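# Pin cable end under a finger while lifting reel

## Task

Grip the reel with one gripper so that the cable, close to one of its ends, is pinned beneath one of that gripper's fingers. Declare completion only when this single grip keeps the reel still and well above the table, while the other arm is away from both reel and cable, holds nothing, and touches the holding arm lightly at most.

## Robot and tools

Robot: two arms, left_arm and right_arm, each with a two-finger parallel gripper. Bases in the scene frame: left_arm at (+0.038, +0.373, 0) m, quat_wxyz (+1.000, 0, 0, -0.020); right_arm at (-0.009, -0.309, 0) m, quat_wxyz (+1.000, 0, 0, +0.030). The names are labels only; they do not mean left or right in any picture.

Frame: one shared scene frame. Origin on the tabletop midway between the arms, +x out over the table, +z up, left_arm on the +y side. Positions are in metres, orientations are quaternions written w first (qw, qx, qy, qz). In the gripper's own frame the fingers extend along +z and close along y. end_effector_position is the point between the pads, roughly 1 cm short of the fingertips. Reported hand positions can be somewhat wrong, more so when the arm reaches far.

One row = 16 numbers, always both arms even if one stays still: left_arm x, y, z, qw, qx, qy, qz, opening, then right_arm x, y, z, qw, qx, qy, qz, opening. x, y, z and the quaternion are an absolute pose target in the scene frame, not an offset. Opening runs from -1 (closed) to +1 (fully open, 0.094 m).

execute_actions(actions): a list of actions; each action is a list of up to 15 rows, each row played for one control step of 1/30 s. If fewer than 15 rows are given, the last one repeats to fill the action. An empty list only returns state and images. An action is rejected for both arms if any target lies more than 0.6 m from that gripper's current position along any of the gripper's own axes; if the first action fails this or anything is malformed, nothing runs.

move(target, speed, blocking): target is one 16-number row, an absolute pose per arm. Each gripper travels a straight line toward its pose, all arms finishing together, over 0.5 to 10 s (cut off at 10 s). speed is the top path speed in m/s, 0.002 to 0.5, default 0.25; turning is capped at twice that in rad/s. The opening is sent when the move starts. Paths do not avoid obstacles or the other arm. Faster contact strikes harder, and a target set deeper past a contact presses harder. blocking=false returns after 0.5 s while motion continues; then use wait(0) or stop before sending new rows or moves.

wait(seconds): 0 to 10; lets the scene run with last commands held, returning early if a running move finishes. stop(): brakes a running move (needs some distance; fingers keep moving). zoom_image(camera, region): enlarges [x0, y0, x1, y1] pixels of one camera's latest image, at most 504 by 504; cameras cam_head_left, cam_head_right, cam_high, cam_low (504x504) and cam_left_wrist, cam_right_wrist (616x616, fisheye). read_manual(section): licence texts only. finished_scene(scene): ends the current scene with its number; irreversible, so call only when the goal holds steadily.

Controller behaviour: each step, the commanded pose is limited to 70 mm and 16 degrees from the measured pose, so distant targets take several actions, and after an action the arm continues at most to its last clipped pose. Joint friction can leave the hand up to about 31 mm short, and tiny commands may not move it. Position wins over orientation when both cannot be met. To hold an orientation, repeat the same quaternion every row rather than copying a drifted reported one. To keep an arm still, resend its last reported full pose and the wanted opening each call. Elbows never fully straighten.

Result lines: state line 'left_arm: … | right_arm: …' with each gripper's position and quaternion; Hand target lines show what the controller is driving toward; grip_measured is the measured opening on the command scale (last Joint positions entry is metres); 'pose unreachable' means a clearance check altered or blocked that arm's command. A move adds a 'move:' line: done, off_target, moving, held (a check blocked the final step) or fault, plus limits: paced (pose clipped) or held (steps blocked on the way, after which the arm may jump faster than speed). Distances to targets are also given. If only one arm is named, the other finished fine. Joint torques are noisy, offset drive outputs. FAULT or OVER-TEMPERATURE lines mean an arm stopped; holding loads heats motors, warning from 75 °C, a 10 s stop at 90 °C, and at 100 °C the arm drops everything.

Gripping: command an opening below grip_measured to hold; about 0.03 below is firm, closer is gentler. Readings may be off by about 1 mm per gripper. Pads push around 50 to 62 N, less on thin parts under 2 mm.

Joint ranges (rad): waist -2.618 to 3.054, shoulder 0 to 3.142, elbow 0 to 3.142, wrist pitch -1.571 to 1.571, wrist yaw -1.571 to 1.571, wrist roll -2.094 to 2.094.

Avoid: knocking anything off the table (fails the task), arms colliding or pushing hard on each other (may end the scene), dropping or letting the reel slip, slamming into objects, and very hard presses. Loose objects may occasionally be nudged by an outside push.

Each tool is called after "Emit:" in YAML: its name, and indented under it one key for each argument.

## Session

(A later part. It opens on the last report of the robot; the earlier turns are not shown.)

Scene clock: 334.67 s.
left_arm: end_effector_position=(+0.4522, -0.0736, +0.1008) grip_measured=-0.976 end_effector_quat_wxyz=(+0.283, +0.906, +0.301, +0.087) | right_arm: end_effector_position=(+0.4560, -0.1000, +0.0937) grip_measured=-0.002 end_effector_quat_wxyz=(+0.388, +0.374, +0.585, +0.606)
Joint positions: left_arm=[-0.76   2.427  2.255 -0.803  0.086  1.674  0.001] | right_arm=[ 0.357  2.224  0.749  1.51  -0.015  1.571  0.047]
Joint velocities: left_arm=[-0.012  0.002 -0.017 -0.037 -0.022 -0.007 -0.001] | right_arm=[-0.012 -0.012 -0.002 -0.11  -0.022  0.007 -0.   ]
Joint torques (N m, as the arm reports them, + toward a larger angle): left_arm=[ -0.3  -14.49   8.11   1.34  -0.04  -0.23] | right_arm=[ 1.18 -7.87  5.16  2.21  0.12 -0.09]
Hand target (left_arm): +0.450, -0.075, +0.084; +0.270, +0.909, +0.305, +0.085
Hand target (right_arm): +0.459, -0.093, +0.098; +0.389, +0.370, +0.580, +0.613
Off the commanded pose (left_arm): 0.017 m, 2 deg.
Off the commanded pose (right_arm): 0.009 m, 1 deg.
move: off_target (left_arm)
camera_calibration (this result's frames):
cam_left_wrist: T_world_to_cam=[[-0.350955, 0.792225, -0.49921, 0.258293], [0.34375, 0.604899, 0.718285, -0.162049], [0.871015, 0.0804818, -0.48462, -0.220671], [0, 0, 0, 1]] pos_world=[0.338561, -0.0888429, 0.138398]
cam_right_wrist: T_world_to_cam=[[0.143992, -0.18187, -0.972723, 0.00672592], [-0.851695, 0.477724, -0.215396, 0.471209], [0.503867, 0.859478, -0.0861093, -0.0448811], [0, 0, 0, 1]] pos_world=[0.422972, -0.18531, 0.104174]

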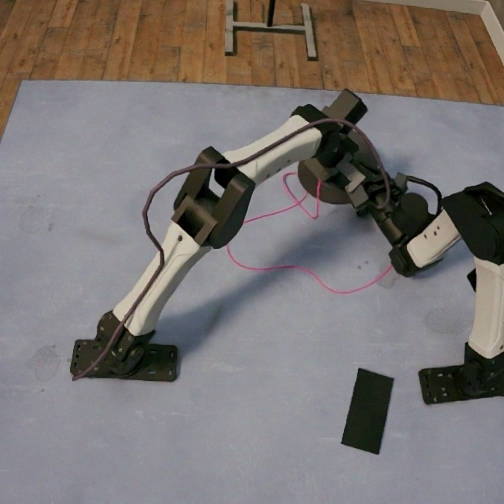

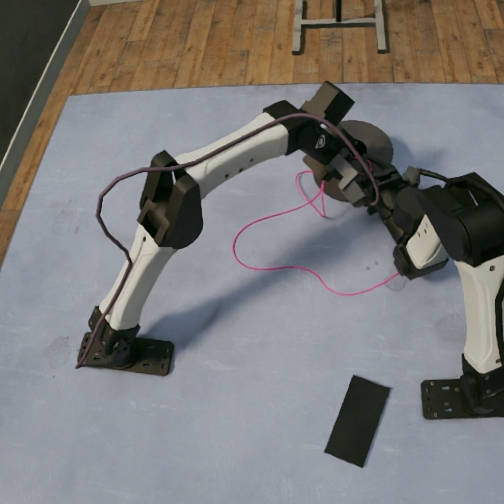

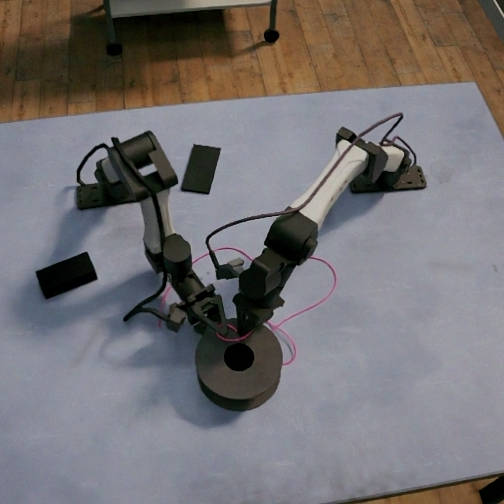

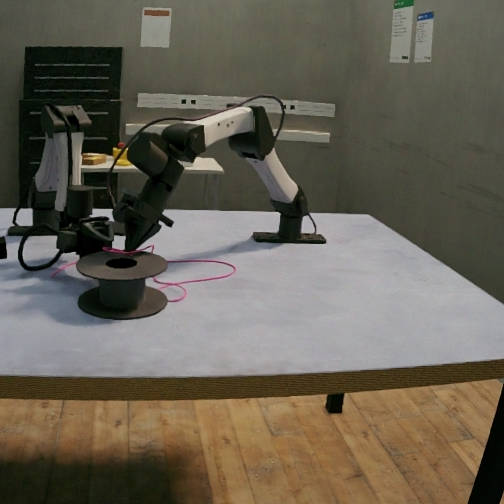

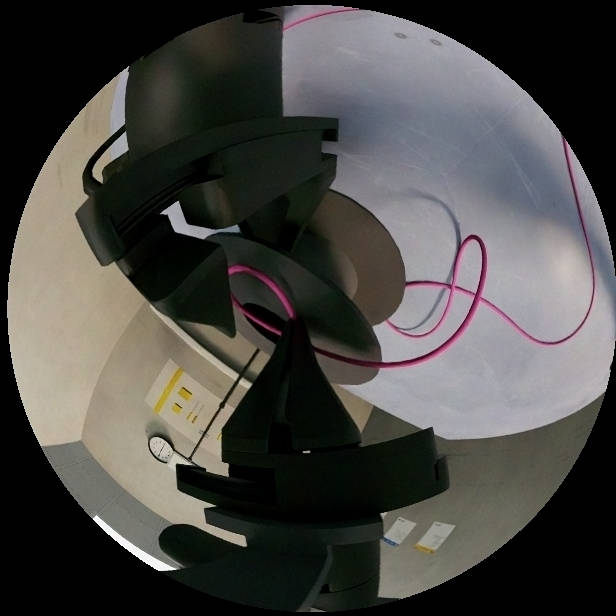

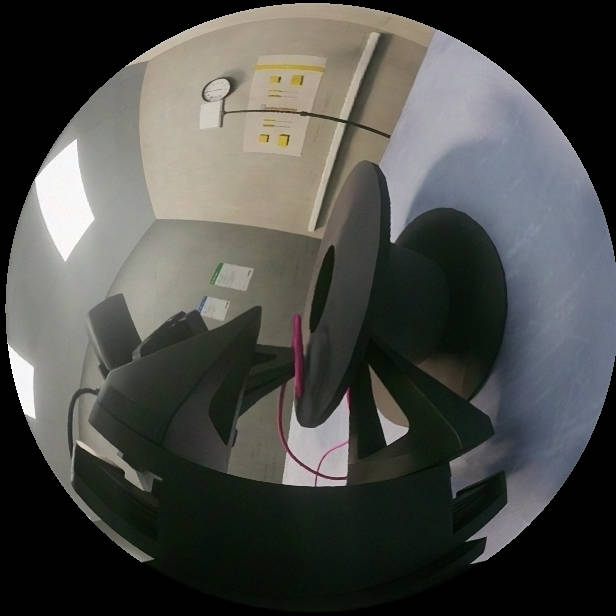

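Looks aligned; lower while closing.

Emit:
move:
  target: [0.45,-0.075,0.095,0.27,0.91,0.305,0.085,-1,0.458,-0.097,0.08,0.39,0.37,0.58,0.612,-0.5]
  speed: 0.03

Emit:
move:
  target: [0.45,-0.075,0.095,0.27,0.91,0.305,0.085,-1,0.458,-0.097,0.08,0.39,0.37,0.58,0.612,-1]

Emit:
zoom_image:
  camera: "cam_high"
  region: [170,250,310,390]

Scene clock: 341.17 s.
left_arm: end_effector_position=(+0.4513, -0.0736, +0.1068) grip_measured=-0.976 end_effector_quat_wxyz=(+0.283, +0.907, +0.301, +0.087) | right_arm: end_effector_position=(+0.4537, -0.1010, +0.0768) grip_measured=-0.498 end_effector_quat_wxyz=(+0.388, +0.375, +0.585, +0.606)
Joint positions: left_arm=[-0.761  2.427  2.279 -0.827  0.086  1.674  0.001] | right_arm=[ 0.357  2.293  0.749  1.578 -0.015  1.571  0.024]
Joint velocities: left_arm=[-0.012  0.002  0.002  0.125  0.037  0.007 -0.001] | right_arm=[-0.017  0.007 -0.007 -0.007 -0.051 -0.022  0.001]
Joint torques (N m, as the arm reports them, + toward a larger angle): left_arm=[ -0.18 -14.14   9.96   1.22  -0.02  -0.22] | right_arm=[ 0.4  -7.58  4.69  2.26  0.02 -0.1 ]
Hand target (left_arm): +0.450, -0.075, +0.095; +0.270, +0.909, +0.305, +0.085
Hand target (right_arm): +0.458, -0.097, +0.080; +0.390, +0.370, +0.580, +0.612
Off the commanded pose (left_arm): 0.012 m, 2 deg.
Off the commanded pose (right_arm): 0.007 m, 1 deg.
joint sent to its limit (right arm) — the command would take joint 4 (wrist pitch) past its upper limit, so that joint was sent only as far as its limit.
move: off_target (left_arm)
camera_calibration (this result's frames):
cam_left_wrist: T_world_to_cam=[[-0.350181, 0.792762, -0.4989, 0.260719], [0.344633, 0.604308, 0.718359, -0.166519], [0.870977, 0.0796176, -0.484829, -0.216949], [0, 0, 0, 1]] pos_world=[0.337644, -0.0887865, 0.14451]
cam_right_wrist: T_world_to_cam=[[0.142974, -0.182321, -0.972789, -0.00917613], [-0.85192, 0.477624, -0.214726, 0.466128], [0.503776, 0.859438, -0.0870349, -0.0441932], [0, 0, 0, 1]] pos_world=[0.420679, -0.186326, 0.0873172]

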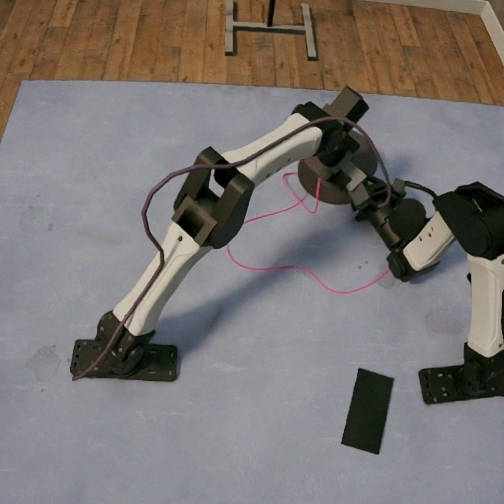

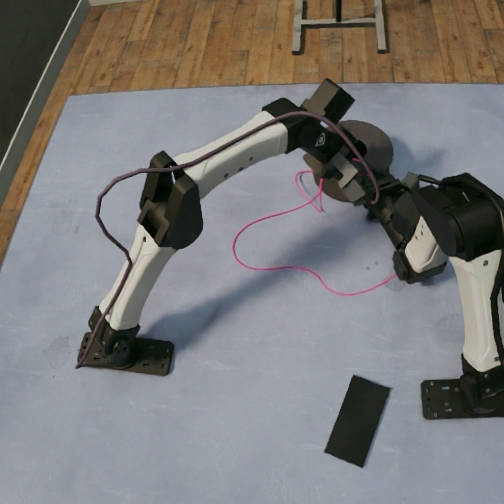

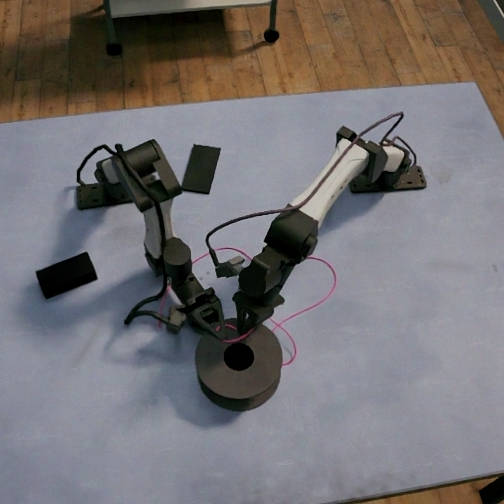

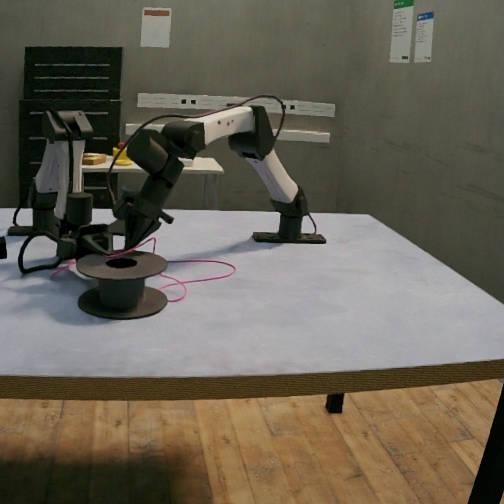

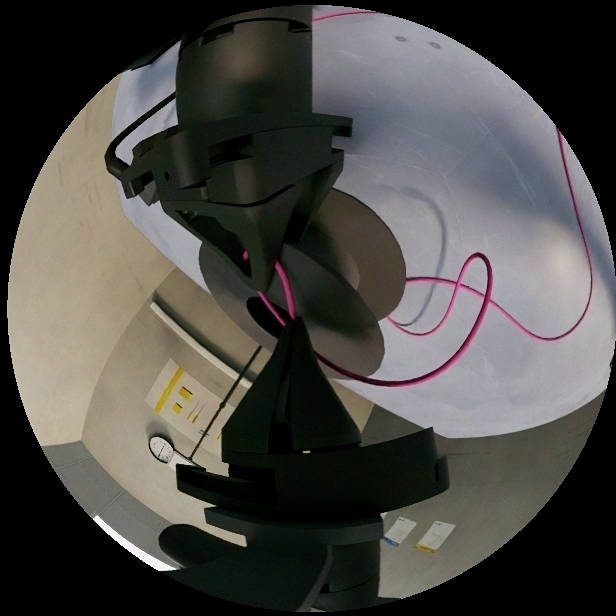

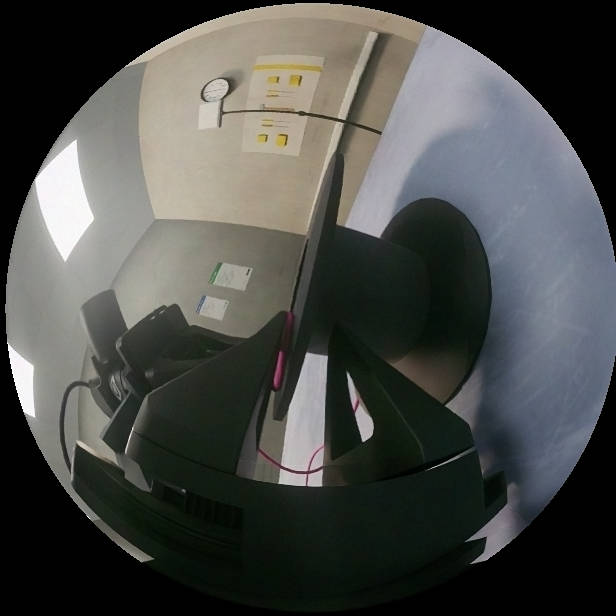

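Scene clock: 341.87 s.
left_arm: end_effector_position=(+0.4510, -0.0734, +0.1066) grip_measured=-0.976 end_effector_quat_wxyz=(+0.282, +0.907, +0.301, +0.087) | right_arm: end_effector_position=(+0.4543, -0.1007, +0.0843) grip_measured=-0.897 end_effector_quat_wxyz=(+0.392, +0.370, +0.579, +0.612)
Joint positions: left_arm=[-0.761  2.427  2.279 -0.829  0.086  1.674  0.001] | right_arm=[ 0.357  2.284  0.752  1.588 -0.015  1.571  0.005]
Joint velocities: left_arm=[ 0.002 -0.007 -0.012 -0.022  0.007 -0.022 -0.   ] | right_arm=[-0.017 -0.002 -0.002 -0.037 -0.066  0.007 -0.   ]
Joint torques (N m, as the arm reports them, + toward a larger angle): left_arm=[ -0.23 -14.18  10.09   1.22  -0.03  -0.21] | right_arm=[ 0.4  -7.05  4.65  2.18  0.02 -0.09]
Hand target (left_arm): +0.450, -0.075, +0.095; +0.270, +0.909, +0.305, +0.085
Hand target (right_arm): +0.458, -0.097, +0.080; +0.390, +0.370, +0.580, +0.612
Off the commanded pose (left_arm): 0.012 m, 2 deg.
Off the commanded pose (right_arm): 0.007 m, 0 deg.
joint sent to its limit (right arm) — the command would take joint 4 (wrist pitch) past its upper limit, so that joint was sent only as far as its limit.
move: off_target (left_arm)
camera_calibration (this result's frames):
cam_left_wrist: T_world_to_cam=[[-0.350842, 0.793444, -0.497349, 0.260457], [0.345588, 0.603325, 0.718727, -0.166948], [0.870333, 0.080282, -0.485876, -0.216412], [0, 0, 0, 1]] pos_world=[0.337425, -0.0885601, 0.144378]
cam_right_wrist: T_world_to_cam=[[0.162035, -0.173866, -0.971347, -0.00981333], [-0.847785, 0.479209, -0.227199, 0.467438], [0.50498, 0.860308, -0.0697524, -0.0460632], [0, 0, 0, 1]] pos_world=[0.421138, -0.186078, 0.0934564]

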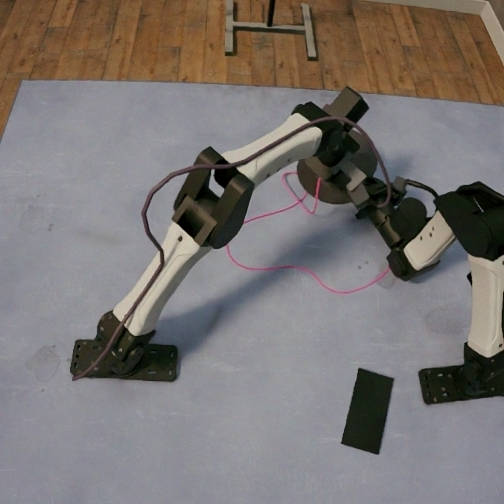

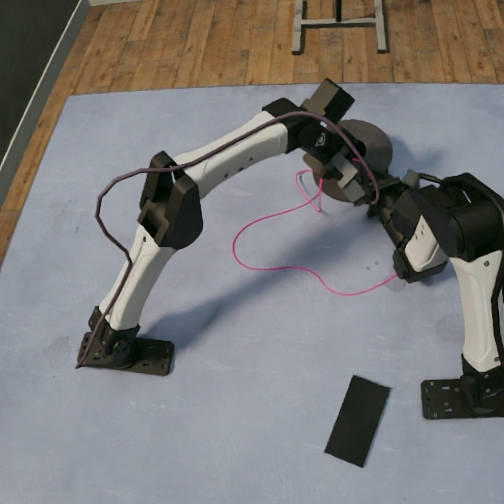

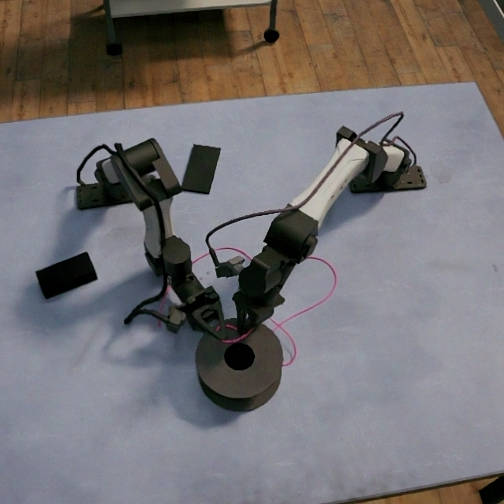

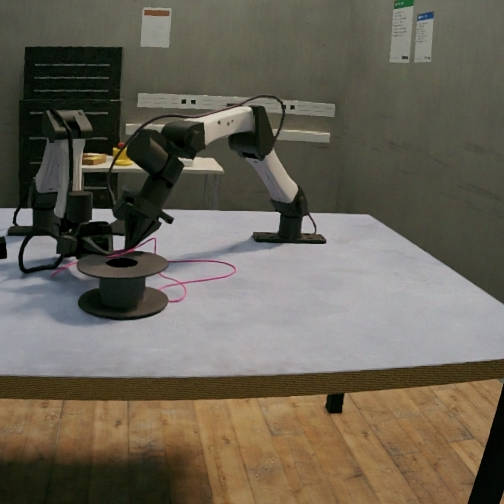

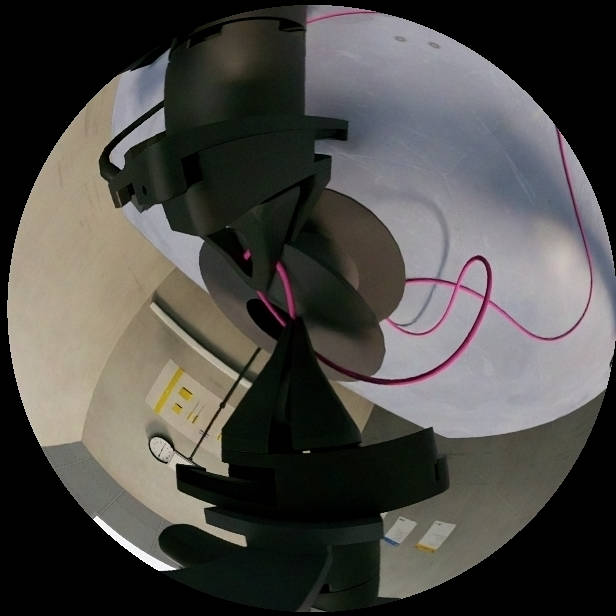

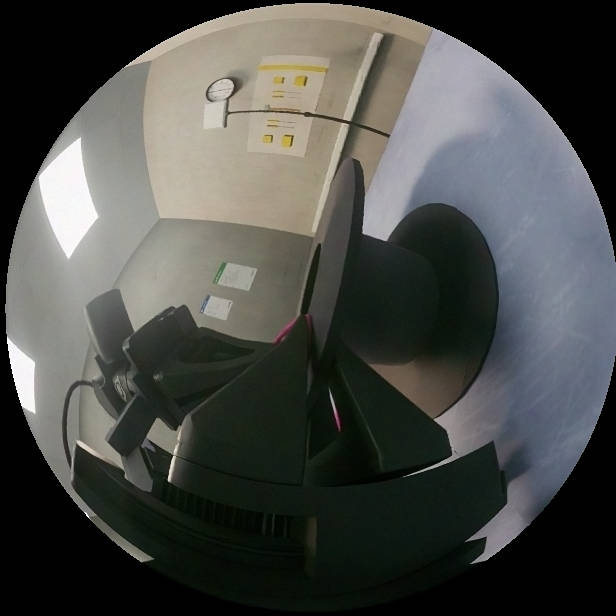

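Region (170, 250, 310, 390) of cam_high's 504x504 image, scaled by 3.600, with more detail than that image has.

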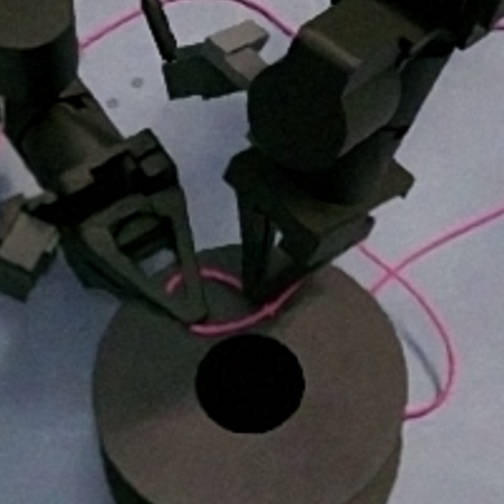

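Trapped. Release, retreat, lift.

Emit:
move:
  target: [0.45,-0.073,0.105,0.27,0.91,0.305,0.085,-0.6,0.458,-0.097,0.084,0.39,0.37,0.58,0.612,-1]

Emit:
move:
  target: [0.40,-0.01,0.19,0.27,0.91,0.305,0.085,-0.6,0.458,-0.097,0.084,0.39,0.37,0.58,0.612,-1]
  speed: 0.12

Emit:
move:
  target: [0.2,0.3,0.2,0.231,0.433,0.866,-0.119,0.5,0.44,-0.11,0.3,0.39,0.37,0.58,0.612,-1]
  speed: 0.2

Scene clock: 348.90 s.
left_arm: end_effector_position=(+0.4512, -0.0736, +0.1172) grip_measured=-0.601 end_effector_quat_wxyz=(+0.285, +0.906, +0.301, +0.088) | right_arm: end_effector_position=(+0.4543, -0.1007, +0.0843) grip_measured=-0.897 end_effector_quat_wxyz=(+0.392, +0.370, +0.579, +0.612)
Joint positions: left_arm=[-0.761  2.427  2.317 -0.861  0.086  1.674  0.019] | right_arm=[ 0.357  2.284  0.752  1.588 -0.015  1.571  0.005]
Joint velocities: left_arm=[ 0.002  0.017 -0.007 -0.066  0.022 -0.051 -0.   ] | right_arm=[-0.017  0.017 -0.002  0.022 -0.037 -0.051 -0.   ]
Joint torques (N m, as the arm reports them, + toward a larger angle): left_arm=[  0.03 -14.34   9.79   1.2   -0.02  -0.2 ] | right_arm=[ 0.4  -8.27  4.46  2.03  0.02 -0.1 ]
Hand target (left_arm): +0.450, -0.073, +0.105; +0.270, +0.909, +0.305, +0.085
Hand target (right_arm): +0.458, -0.097, +0.084; +0.390, +0.370, +0.580, +0.612
Off the commanded pose (left_arm): 0.012 m, 2 deg.
Off the commanded pose (right_arm): 0.005 m, 0 deg.
move: off_target (left_arm)
camera_calibration (this result's frames):
cam_left_wrist: T_world_to_cam=[[-0.348317, 0.790842, -0.503234, 0.26543], [0.341964, 0.60706, 0.717314, -0.172457], [0.872775, 0.077765, -0.481888, -0.213201], [0, 0, 0, 1]] pos_world=[0.337504, -0.0886417, 0.15454]
cam_right_wrist: T_world_to_cam=[[0.162035, -0.173866, -0.971347, -0.00981333], [-0.847785, 0.479209, -0.227199, 0.467438], [0.50498, 0.860308, -0.0697524, -0.0460632], [0, 0, 0, 1]] pos_world=[0.421138, -0.186078, 0.0934564]

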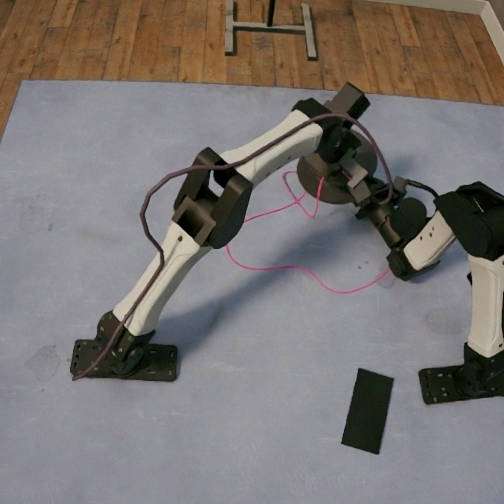

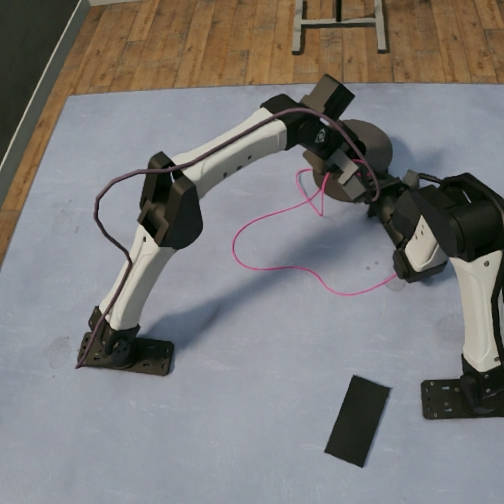

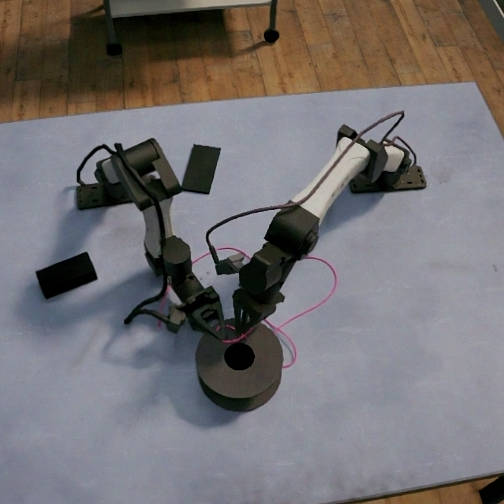

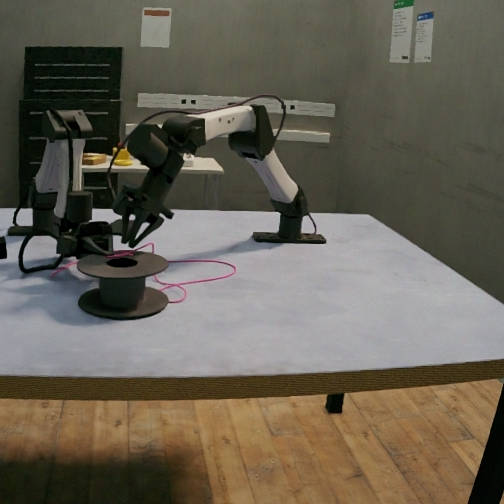

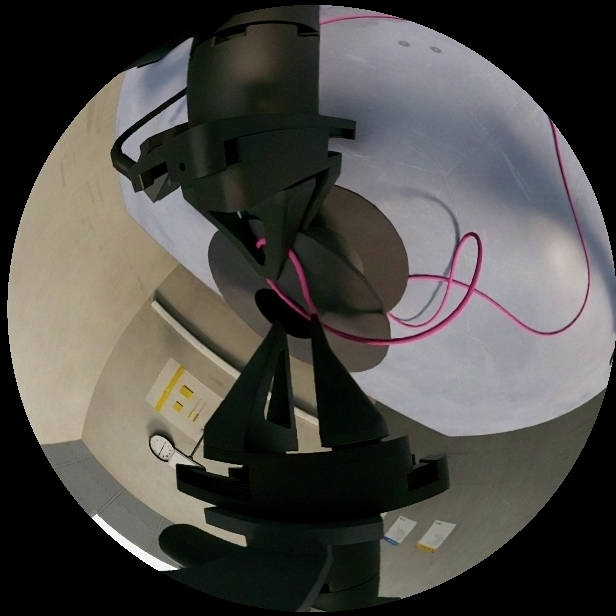

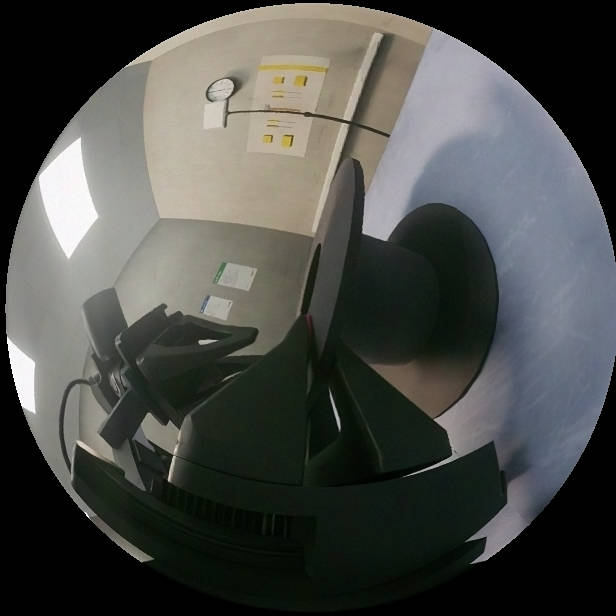

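Scene clock: 350.20 s.
left_arm: end_effector_position=(+0.4033, -0.0189, +0.2020) grip_measured=-0.601 end_effector_quat_wxyz=(+0.289, +0.904, +0.302, +0.091) | right_arm: end_effector_position=(+0.4543, -0.1007, +0.0843) grip_measured=-0.897 end_effector_quat_wxyz=(+0.392, +0.370, +0.579, +0.612)
Joint positions: left_arm=[-0.754  2.084  2.083 -0.959  0.086  1.675  0.019] | right_arm=[ 0.357  2.284  0.752  1.588 -0.015  1.571  0.005]
Joint velocities: left_arm=[-0.002 -0.002 -0.007 -0.022 -0.037  0.007  0.001] | right_arm=[-0.017  0.007  0.012 -0.022  0.051  0.081 -0.001]
Joint torques (N m, as the arm reports them, + toward a larger angle): left_arm=[  0.78 -13.83   6.13   1.21   0.11  -0.02] | right_arm=[ 0.41 -8.3   4.46  2.04  0.02 -0.11]
Hand target (left_arm): +0.401, -0.010, +0.191; +0.270, +0.909, +0.305, +0.085
Hand target (right_arm): +0.458, -0.097, +0.084; +0.390, +0.370, +0.580, +0.612
Off the commanded pose (left_arm): 0.015 m, 2 deg.
Off the commanded pose (right_arm): 0.005 m, 0 deg.
move: off_target (left_arm)
camera_calibration (this result's frames):
cam_left_wrist: T_world_to_cam=[[-0.349142, 0.785823, -0.510472, 0.249816], [0.333442, 0.613283, 0.716031, -0.246283], [0.875738, 0.0797833, -0.47615, -0.137039], [0, 0, 0, 1]] pos_world=[0.289352, -0.0343363, 0.238619]
cam_right_wrist: T_world_to_cam=[[0.162035, -0.173866, -0.971347, -0.00981333], [-0.847785, 0.479209, -0.227199, 0.467438], [0.50498, 0.860308, -0.0697524, -0.0460632], [0, 0, 0, 1]] pos_world=[0.421138, -0.186078, 0.0934564]

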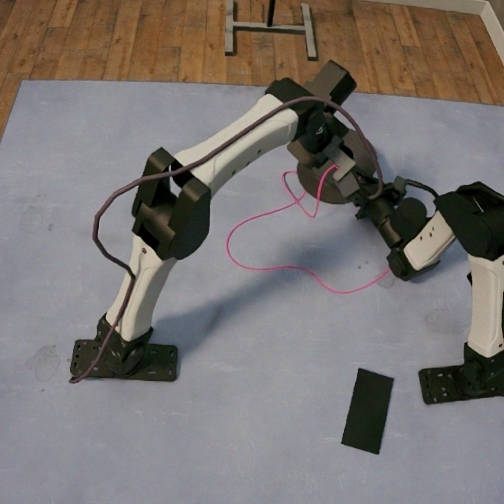

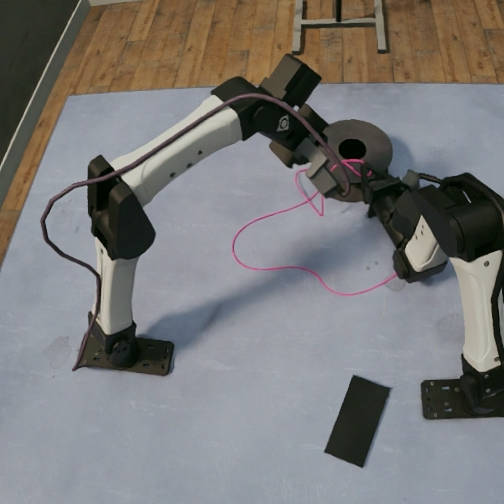

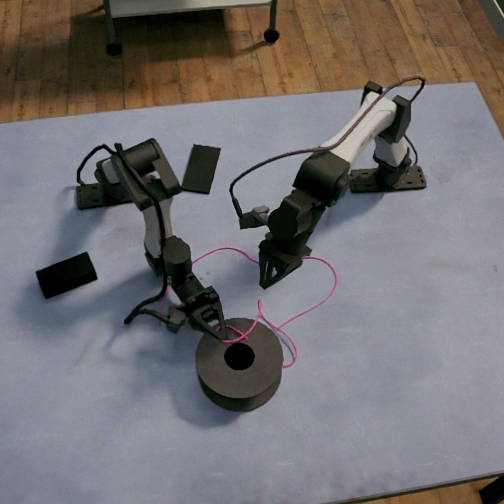

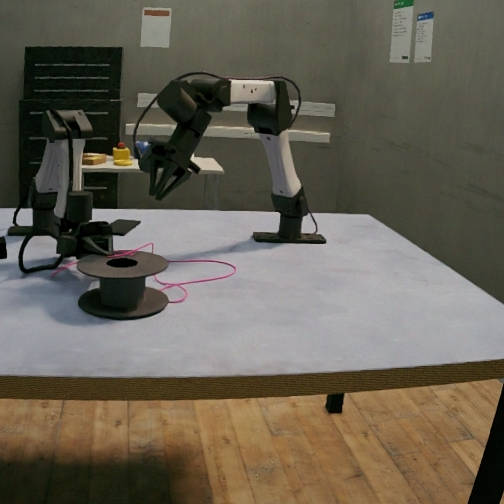

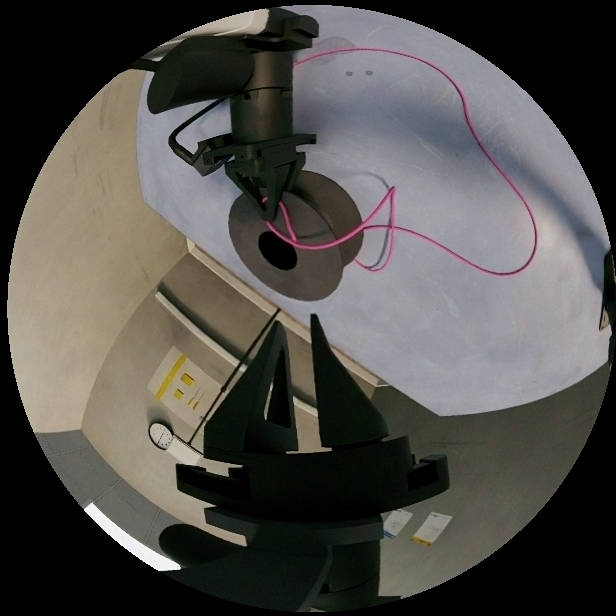

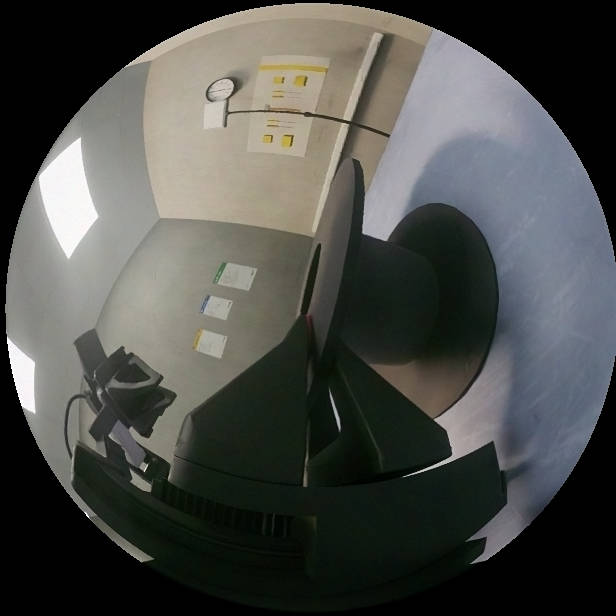

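Scene clock: 354.73 s.
left_arm: end_effector_position=(+0.2121, +0.3051, +0.2073) grip_measured=+0.499 end_effector_quat_wxyz=(+0.241, +0.433, +0.863, -0.103) | right_arm: end_effector_position=(+0.4368, -0.1074, +0.2528) grip_measured=-0.897 end_effector_quat_wxyz=(+0.363, +0.396, +0.620, +0.572)
Joint positions: left_arm=[ 0.026  0.921  1.093 -1.376  0.392  0.843  0.07 ] | right_arm=[ 0.357  1.549  0.883  0.582 -0.02   1.572  0.005]
Joint velocities: left_arm=[-0.002  0.007 -0.002 -0.007 -0.051  0.051  0.001] | right_arm=[ 0.002 -0.002 -0.022 -0.066 -0.037  0.051 -0.   ]
Joint torques (N m, as the arm reports them, + toward a larger angle): left_arm=[ 0.76 -1.55  5.81  0.91  0.44  0.07] | right_arm=[-0.79 -8.53  9.26  3.   -0.07 -0.11]
Hand target (left_arm): +0.205, +0.305, +0.202; +0.234, +0.433, +0.864, -0.111
Hand target (right_arm): +0.437, -0.111, +0.302; +0.390, +0.370, +0.581, +0.611
Off the commanded pose (left_arm): 0.015 m, 2 deg.
Off the commanded pose (right_arm): 0.047 m, 8 deg.
move: off_target (left_arm, right_arm)
camera_calibration (this result's frames):
cam_left_wrist: T_world_to_cam=[[-0.901141, -0.427926, -0.0694646, 0.32713], [-0.424379, 0.837984, 0.343053, -0.21547], [-0.0885911, 0.338619, -0.936744, 0.228049], [0, 0, 0, 1]] pos_world=[0.223552, 0.243326, 0.310265]
cam_right_wrist: T_world_to_cam=[[0.0388016, -0.227507, -0.973003, 0.204048], [-0.873999, 0.464283, -0.143412, 0.482834], [0.484376, 0.855968, -0.180826, 0.0168964], [0, 0, 0, 1]] pos_world=[0.405895, -0.192212, 0.270839]

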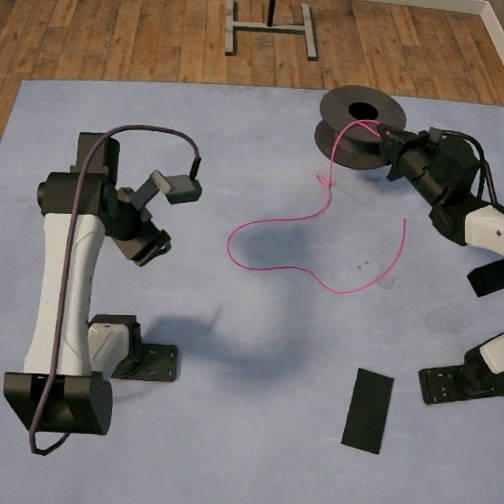

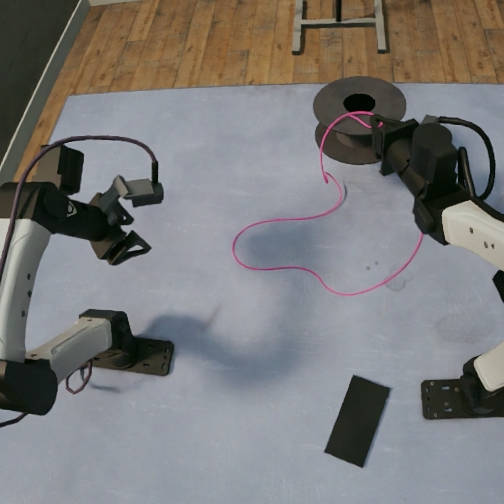

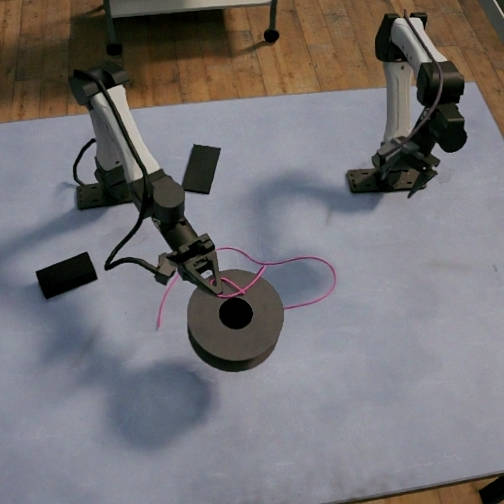

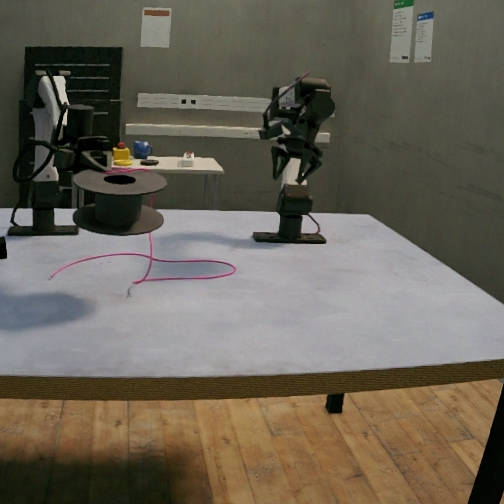

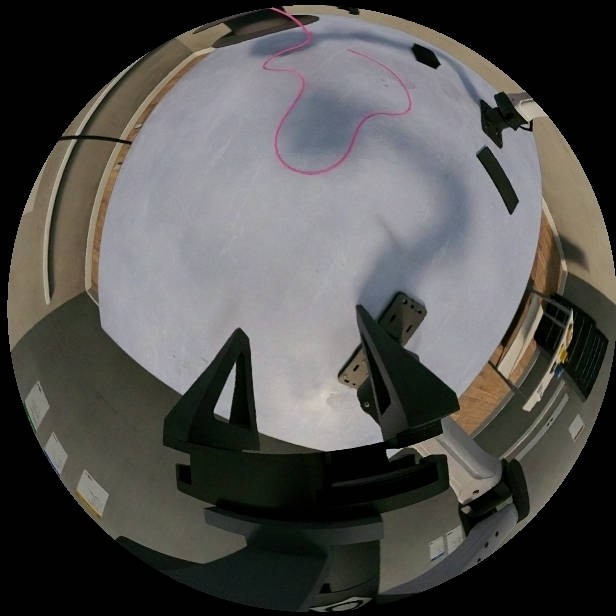

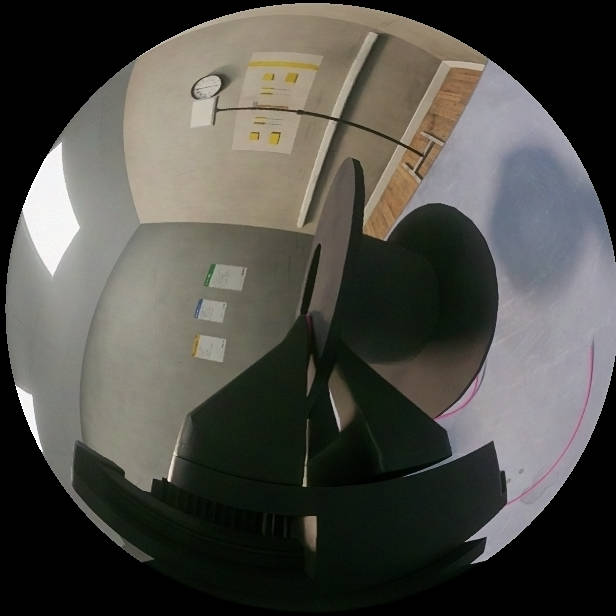

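Emit:
move:
  target: [0.2,0.3,0.2,0.231,0.433,0.866,-0.119,0.5,0.40,-0.13,0.41,0.39,0.37,0.58,0.612,-1]
  speed: 0.12

Emit:
finished_scene:
  scene: 1

Scene clock: 362.43 s.
left_arm: end_effector_position=(+0.2080, +0.3030, +0.2048) grip_measured=+0.499 end_effector_quat_wxyz=(+0.237, +0.432, +0.863, -0.109) | right_arm: end_effector_position=(+0.4013, -0.1251, +0.3646) grip_measured=-0.897 end_effector_quat_wxyz=(+0.363, +0.394, +0.619, +0.574)
Joint positions: left_arm=[ 0.018  0.911  1.08  -1.382  0.396  0.834  0.07 ] | right_arm=[ 0.35   1.312  1.13   0.106 -0.03   1.572  0.005]
Joint velocities: left_arm=[-0.007 -0.017 -0.012  0.095  0.022 -0.037 -0.001] | right_arm=[ 0.002  0.012 -0.002 -0.051  0.022 -0.037 -0.001]
Joint torques (N m, as the arm reports them, + toward a larger angle): left_arm=[-0.41 -1.69  5.73  0.9   0.42 -0.17] | right_arm=[-0.98 -6.55  9.59  2.94 -0.07 -0.1 ]
Hand target (left_arm): +0.200, +0.300, +0.200; +0.230, +0.432, +0.864, -0.119
Hand target (right_arm): +0.396, -0.132, +0.410; +0.390, +0.370, +0.580, +0.612
Off the commanded pose (left_arm): 0.010 m, 1 deg.
Off the commanded pose (right_arm): 0.046 m, 7 deg.
move: off_target (right_arm)
camera_calibration (this result's frames):
cam_left_wrist: T_world_to_cam=[[-0.902747, -0.426446, -0.0564891, 0.319568], [-0.418821, 0.841351, 0.341639, -0.216577], [-0.0981633, 0.332072, -0.938132, 0.230335], [0, 0, 0, 1]] pos_world=[0.220392, 0.242008, 0.308128]
cam_right_wrist: T_world_to_cam=[[0.0453877, -0.223915, -0.973551, 0.308123], [-0.873949, 0.463167, -0.147272, 0.477294], [0.483893, 0.857519, -0.174668, 0.0675681], [0, 0, 0, 1]] pos_world=[0.37045, -0.210014, 0.382068]

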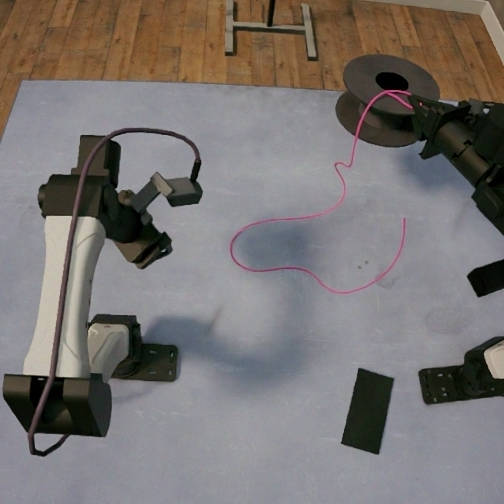

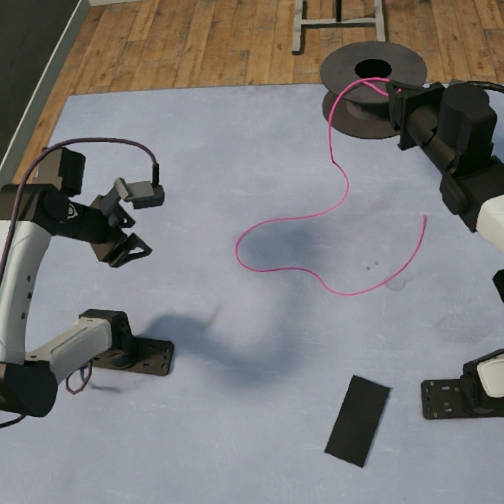

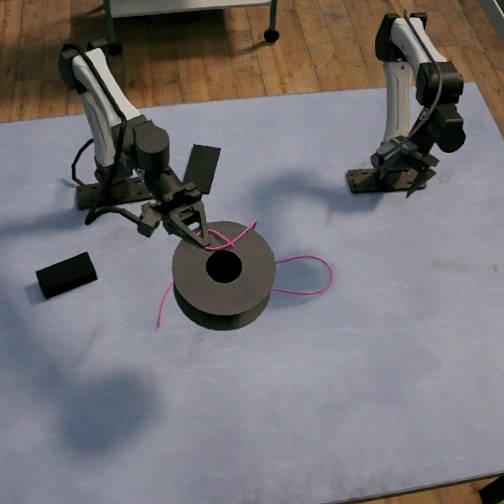

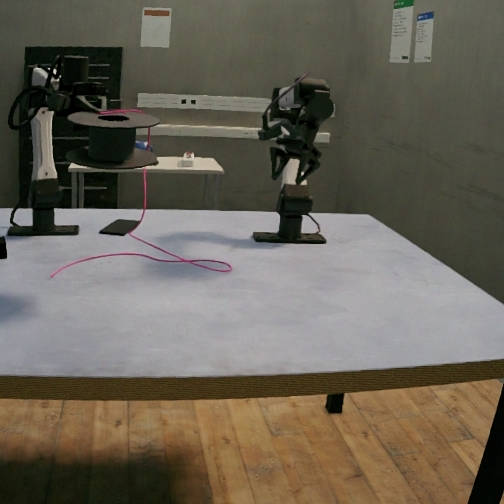

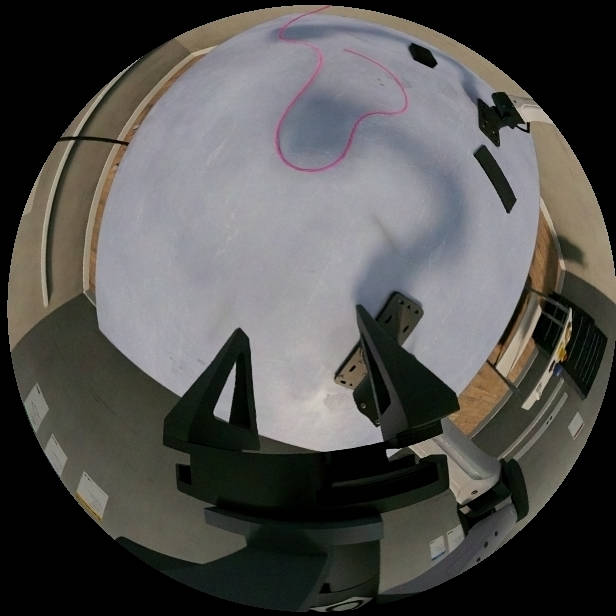

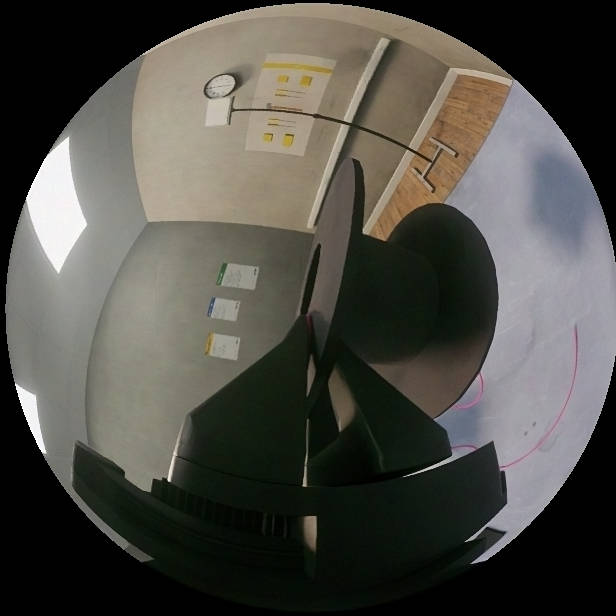

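The scene is finished: the task was done.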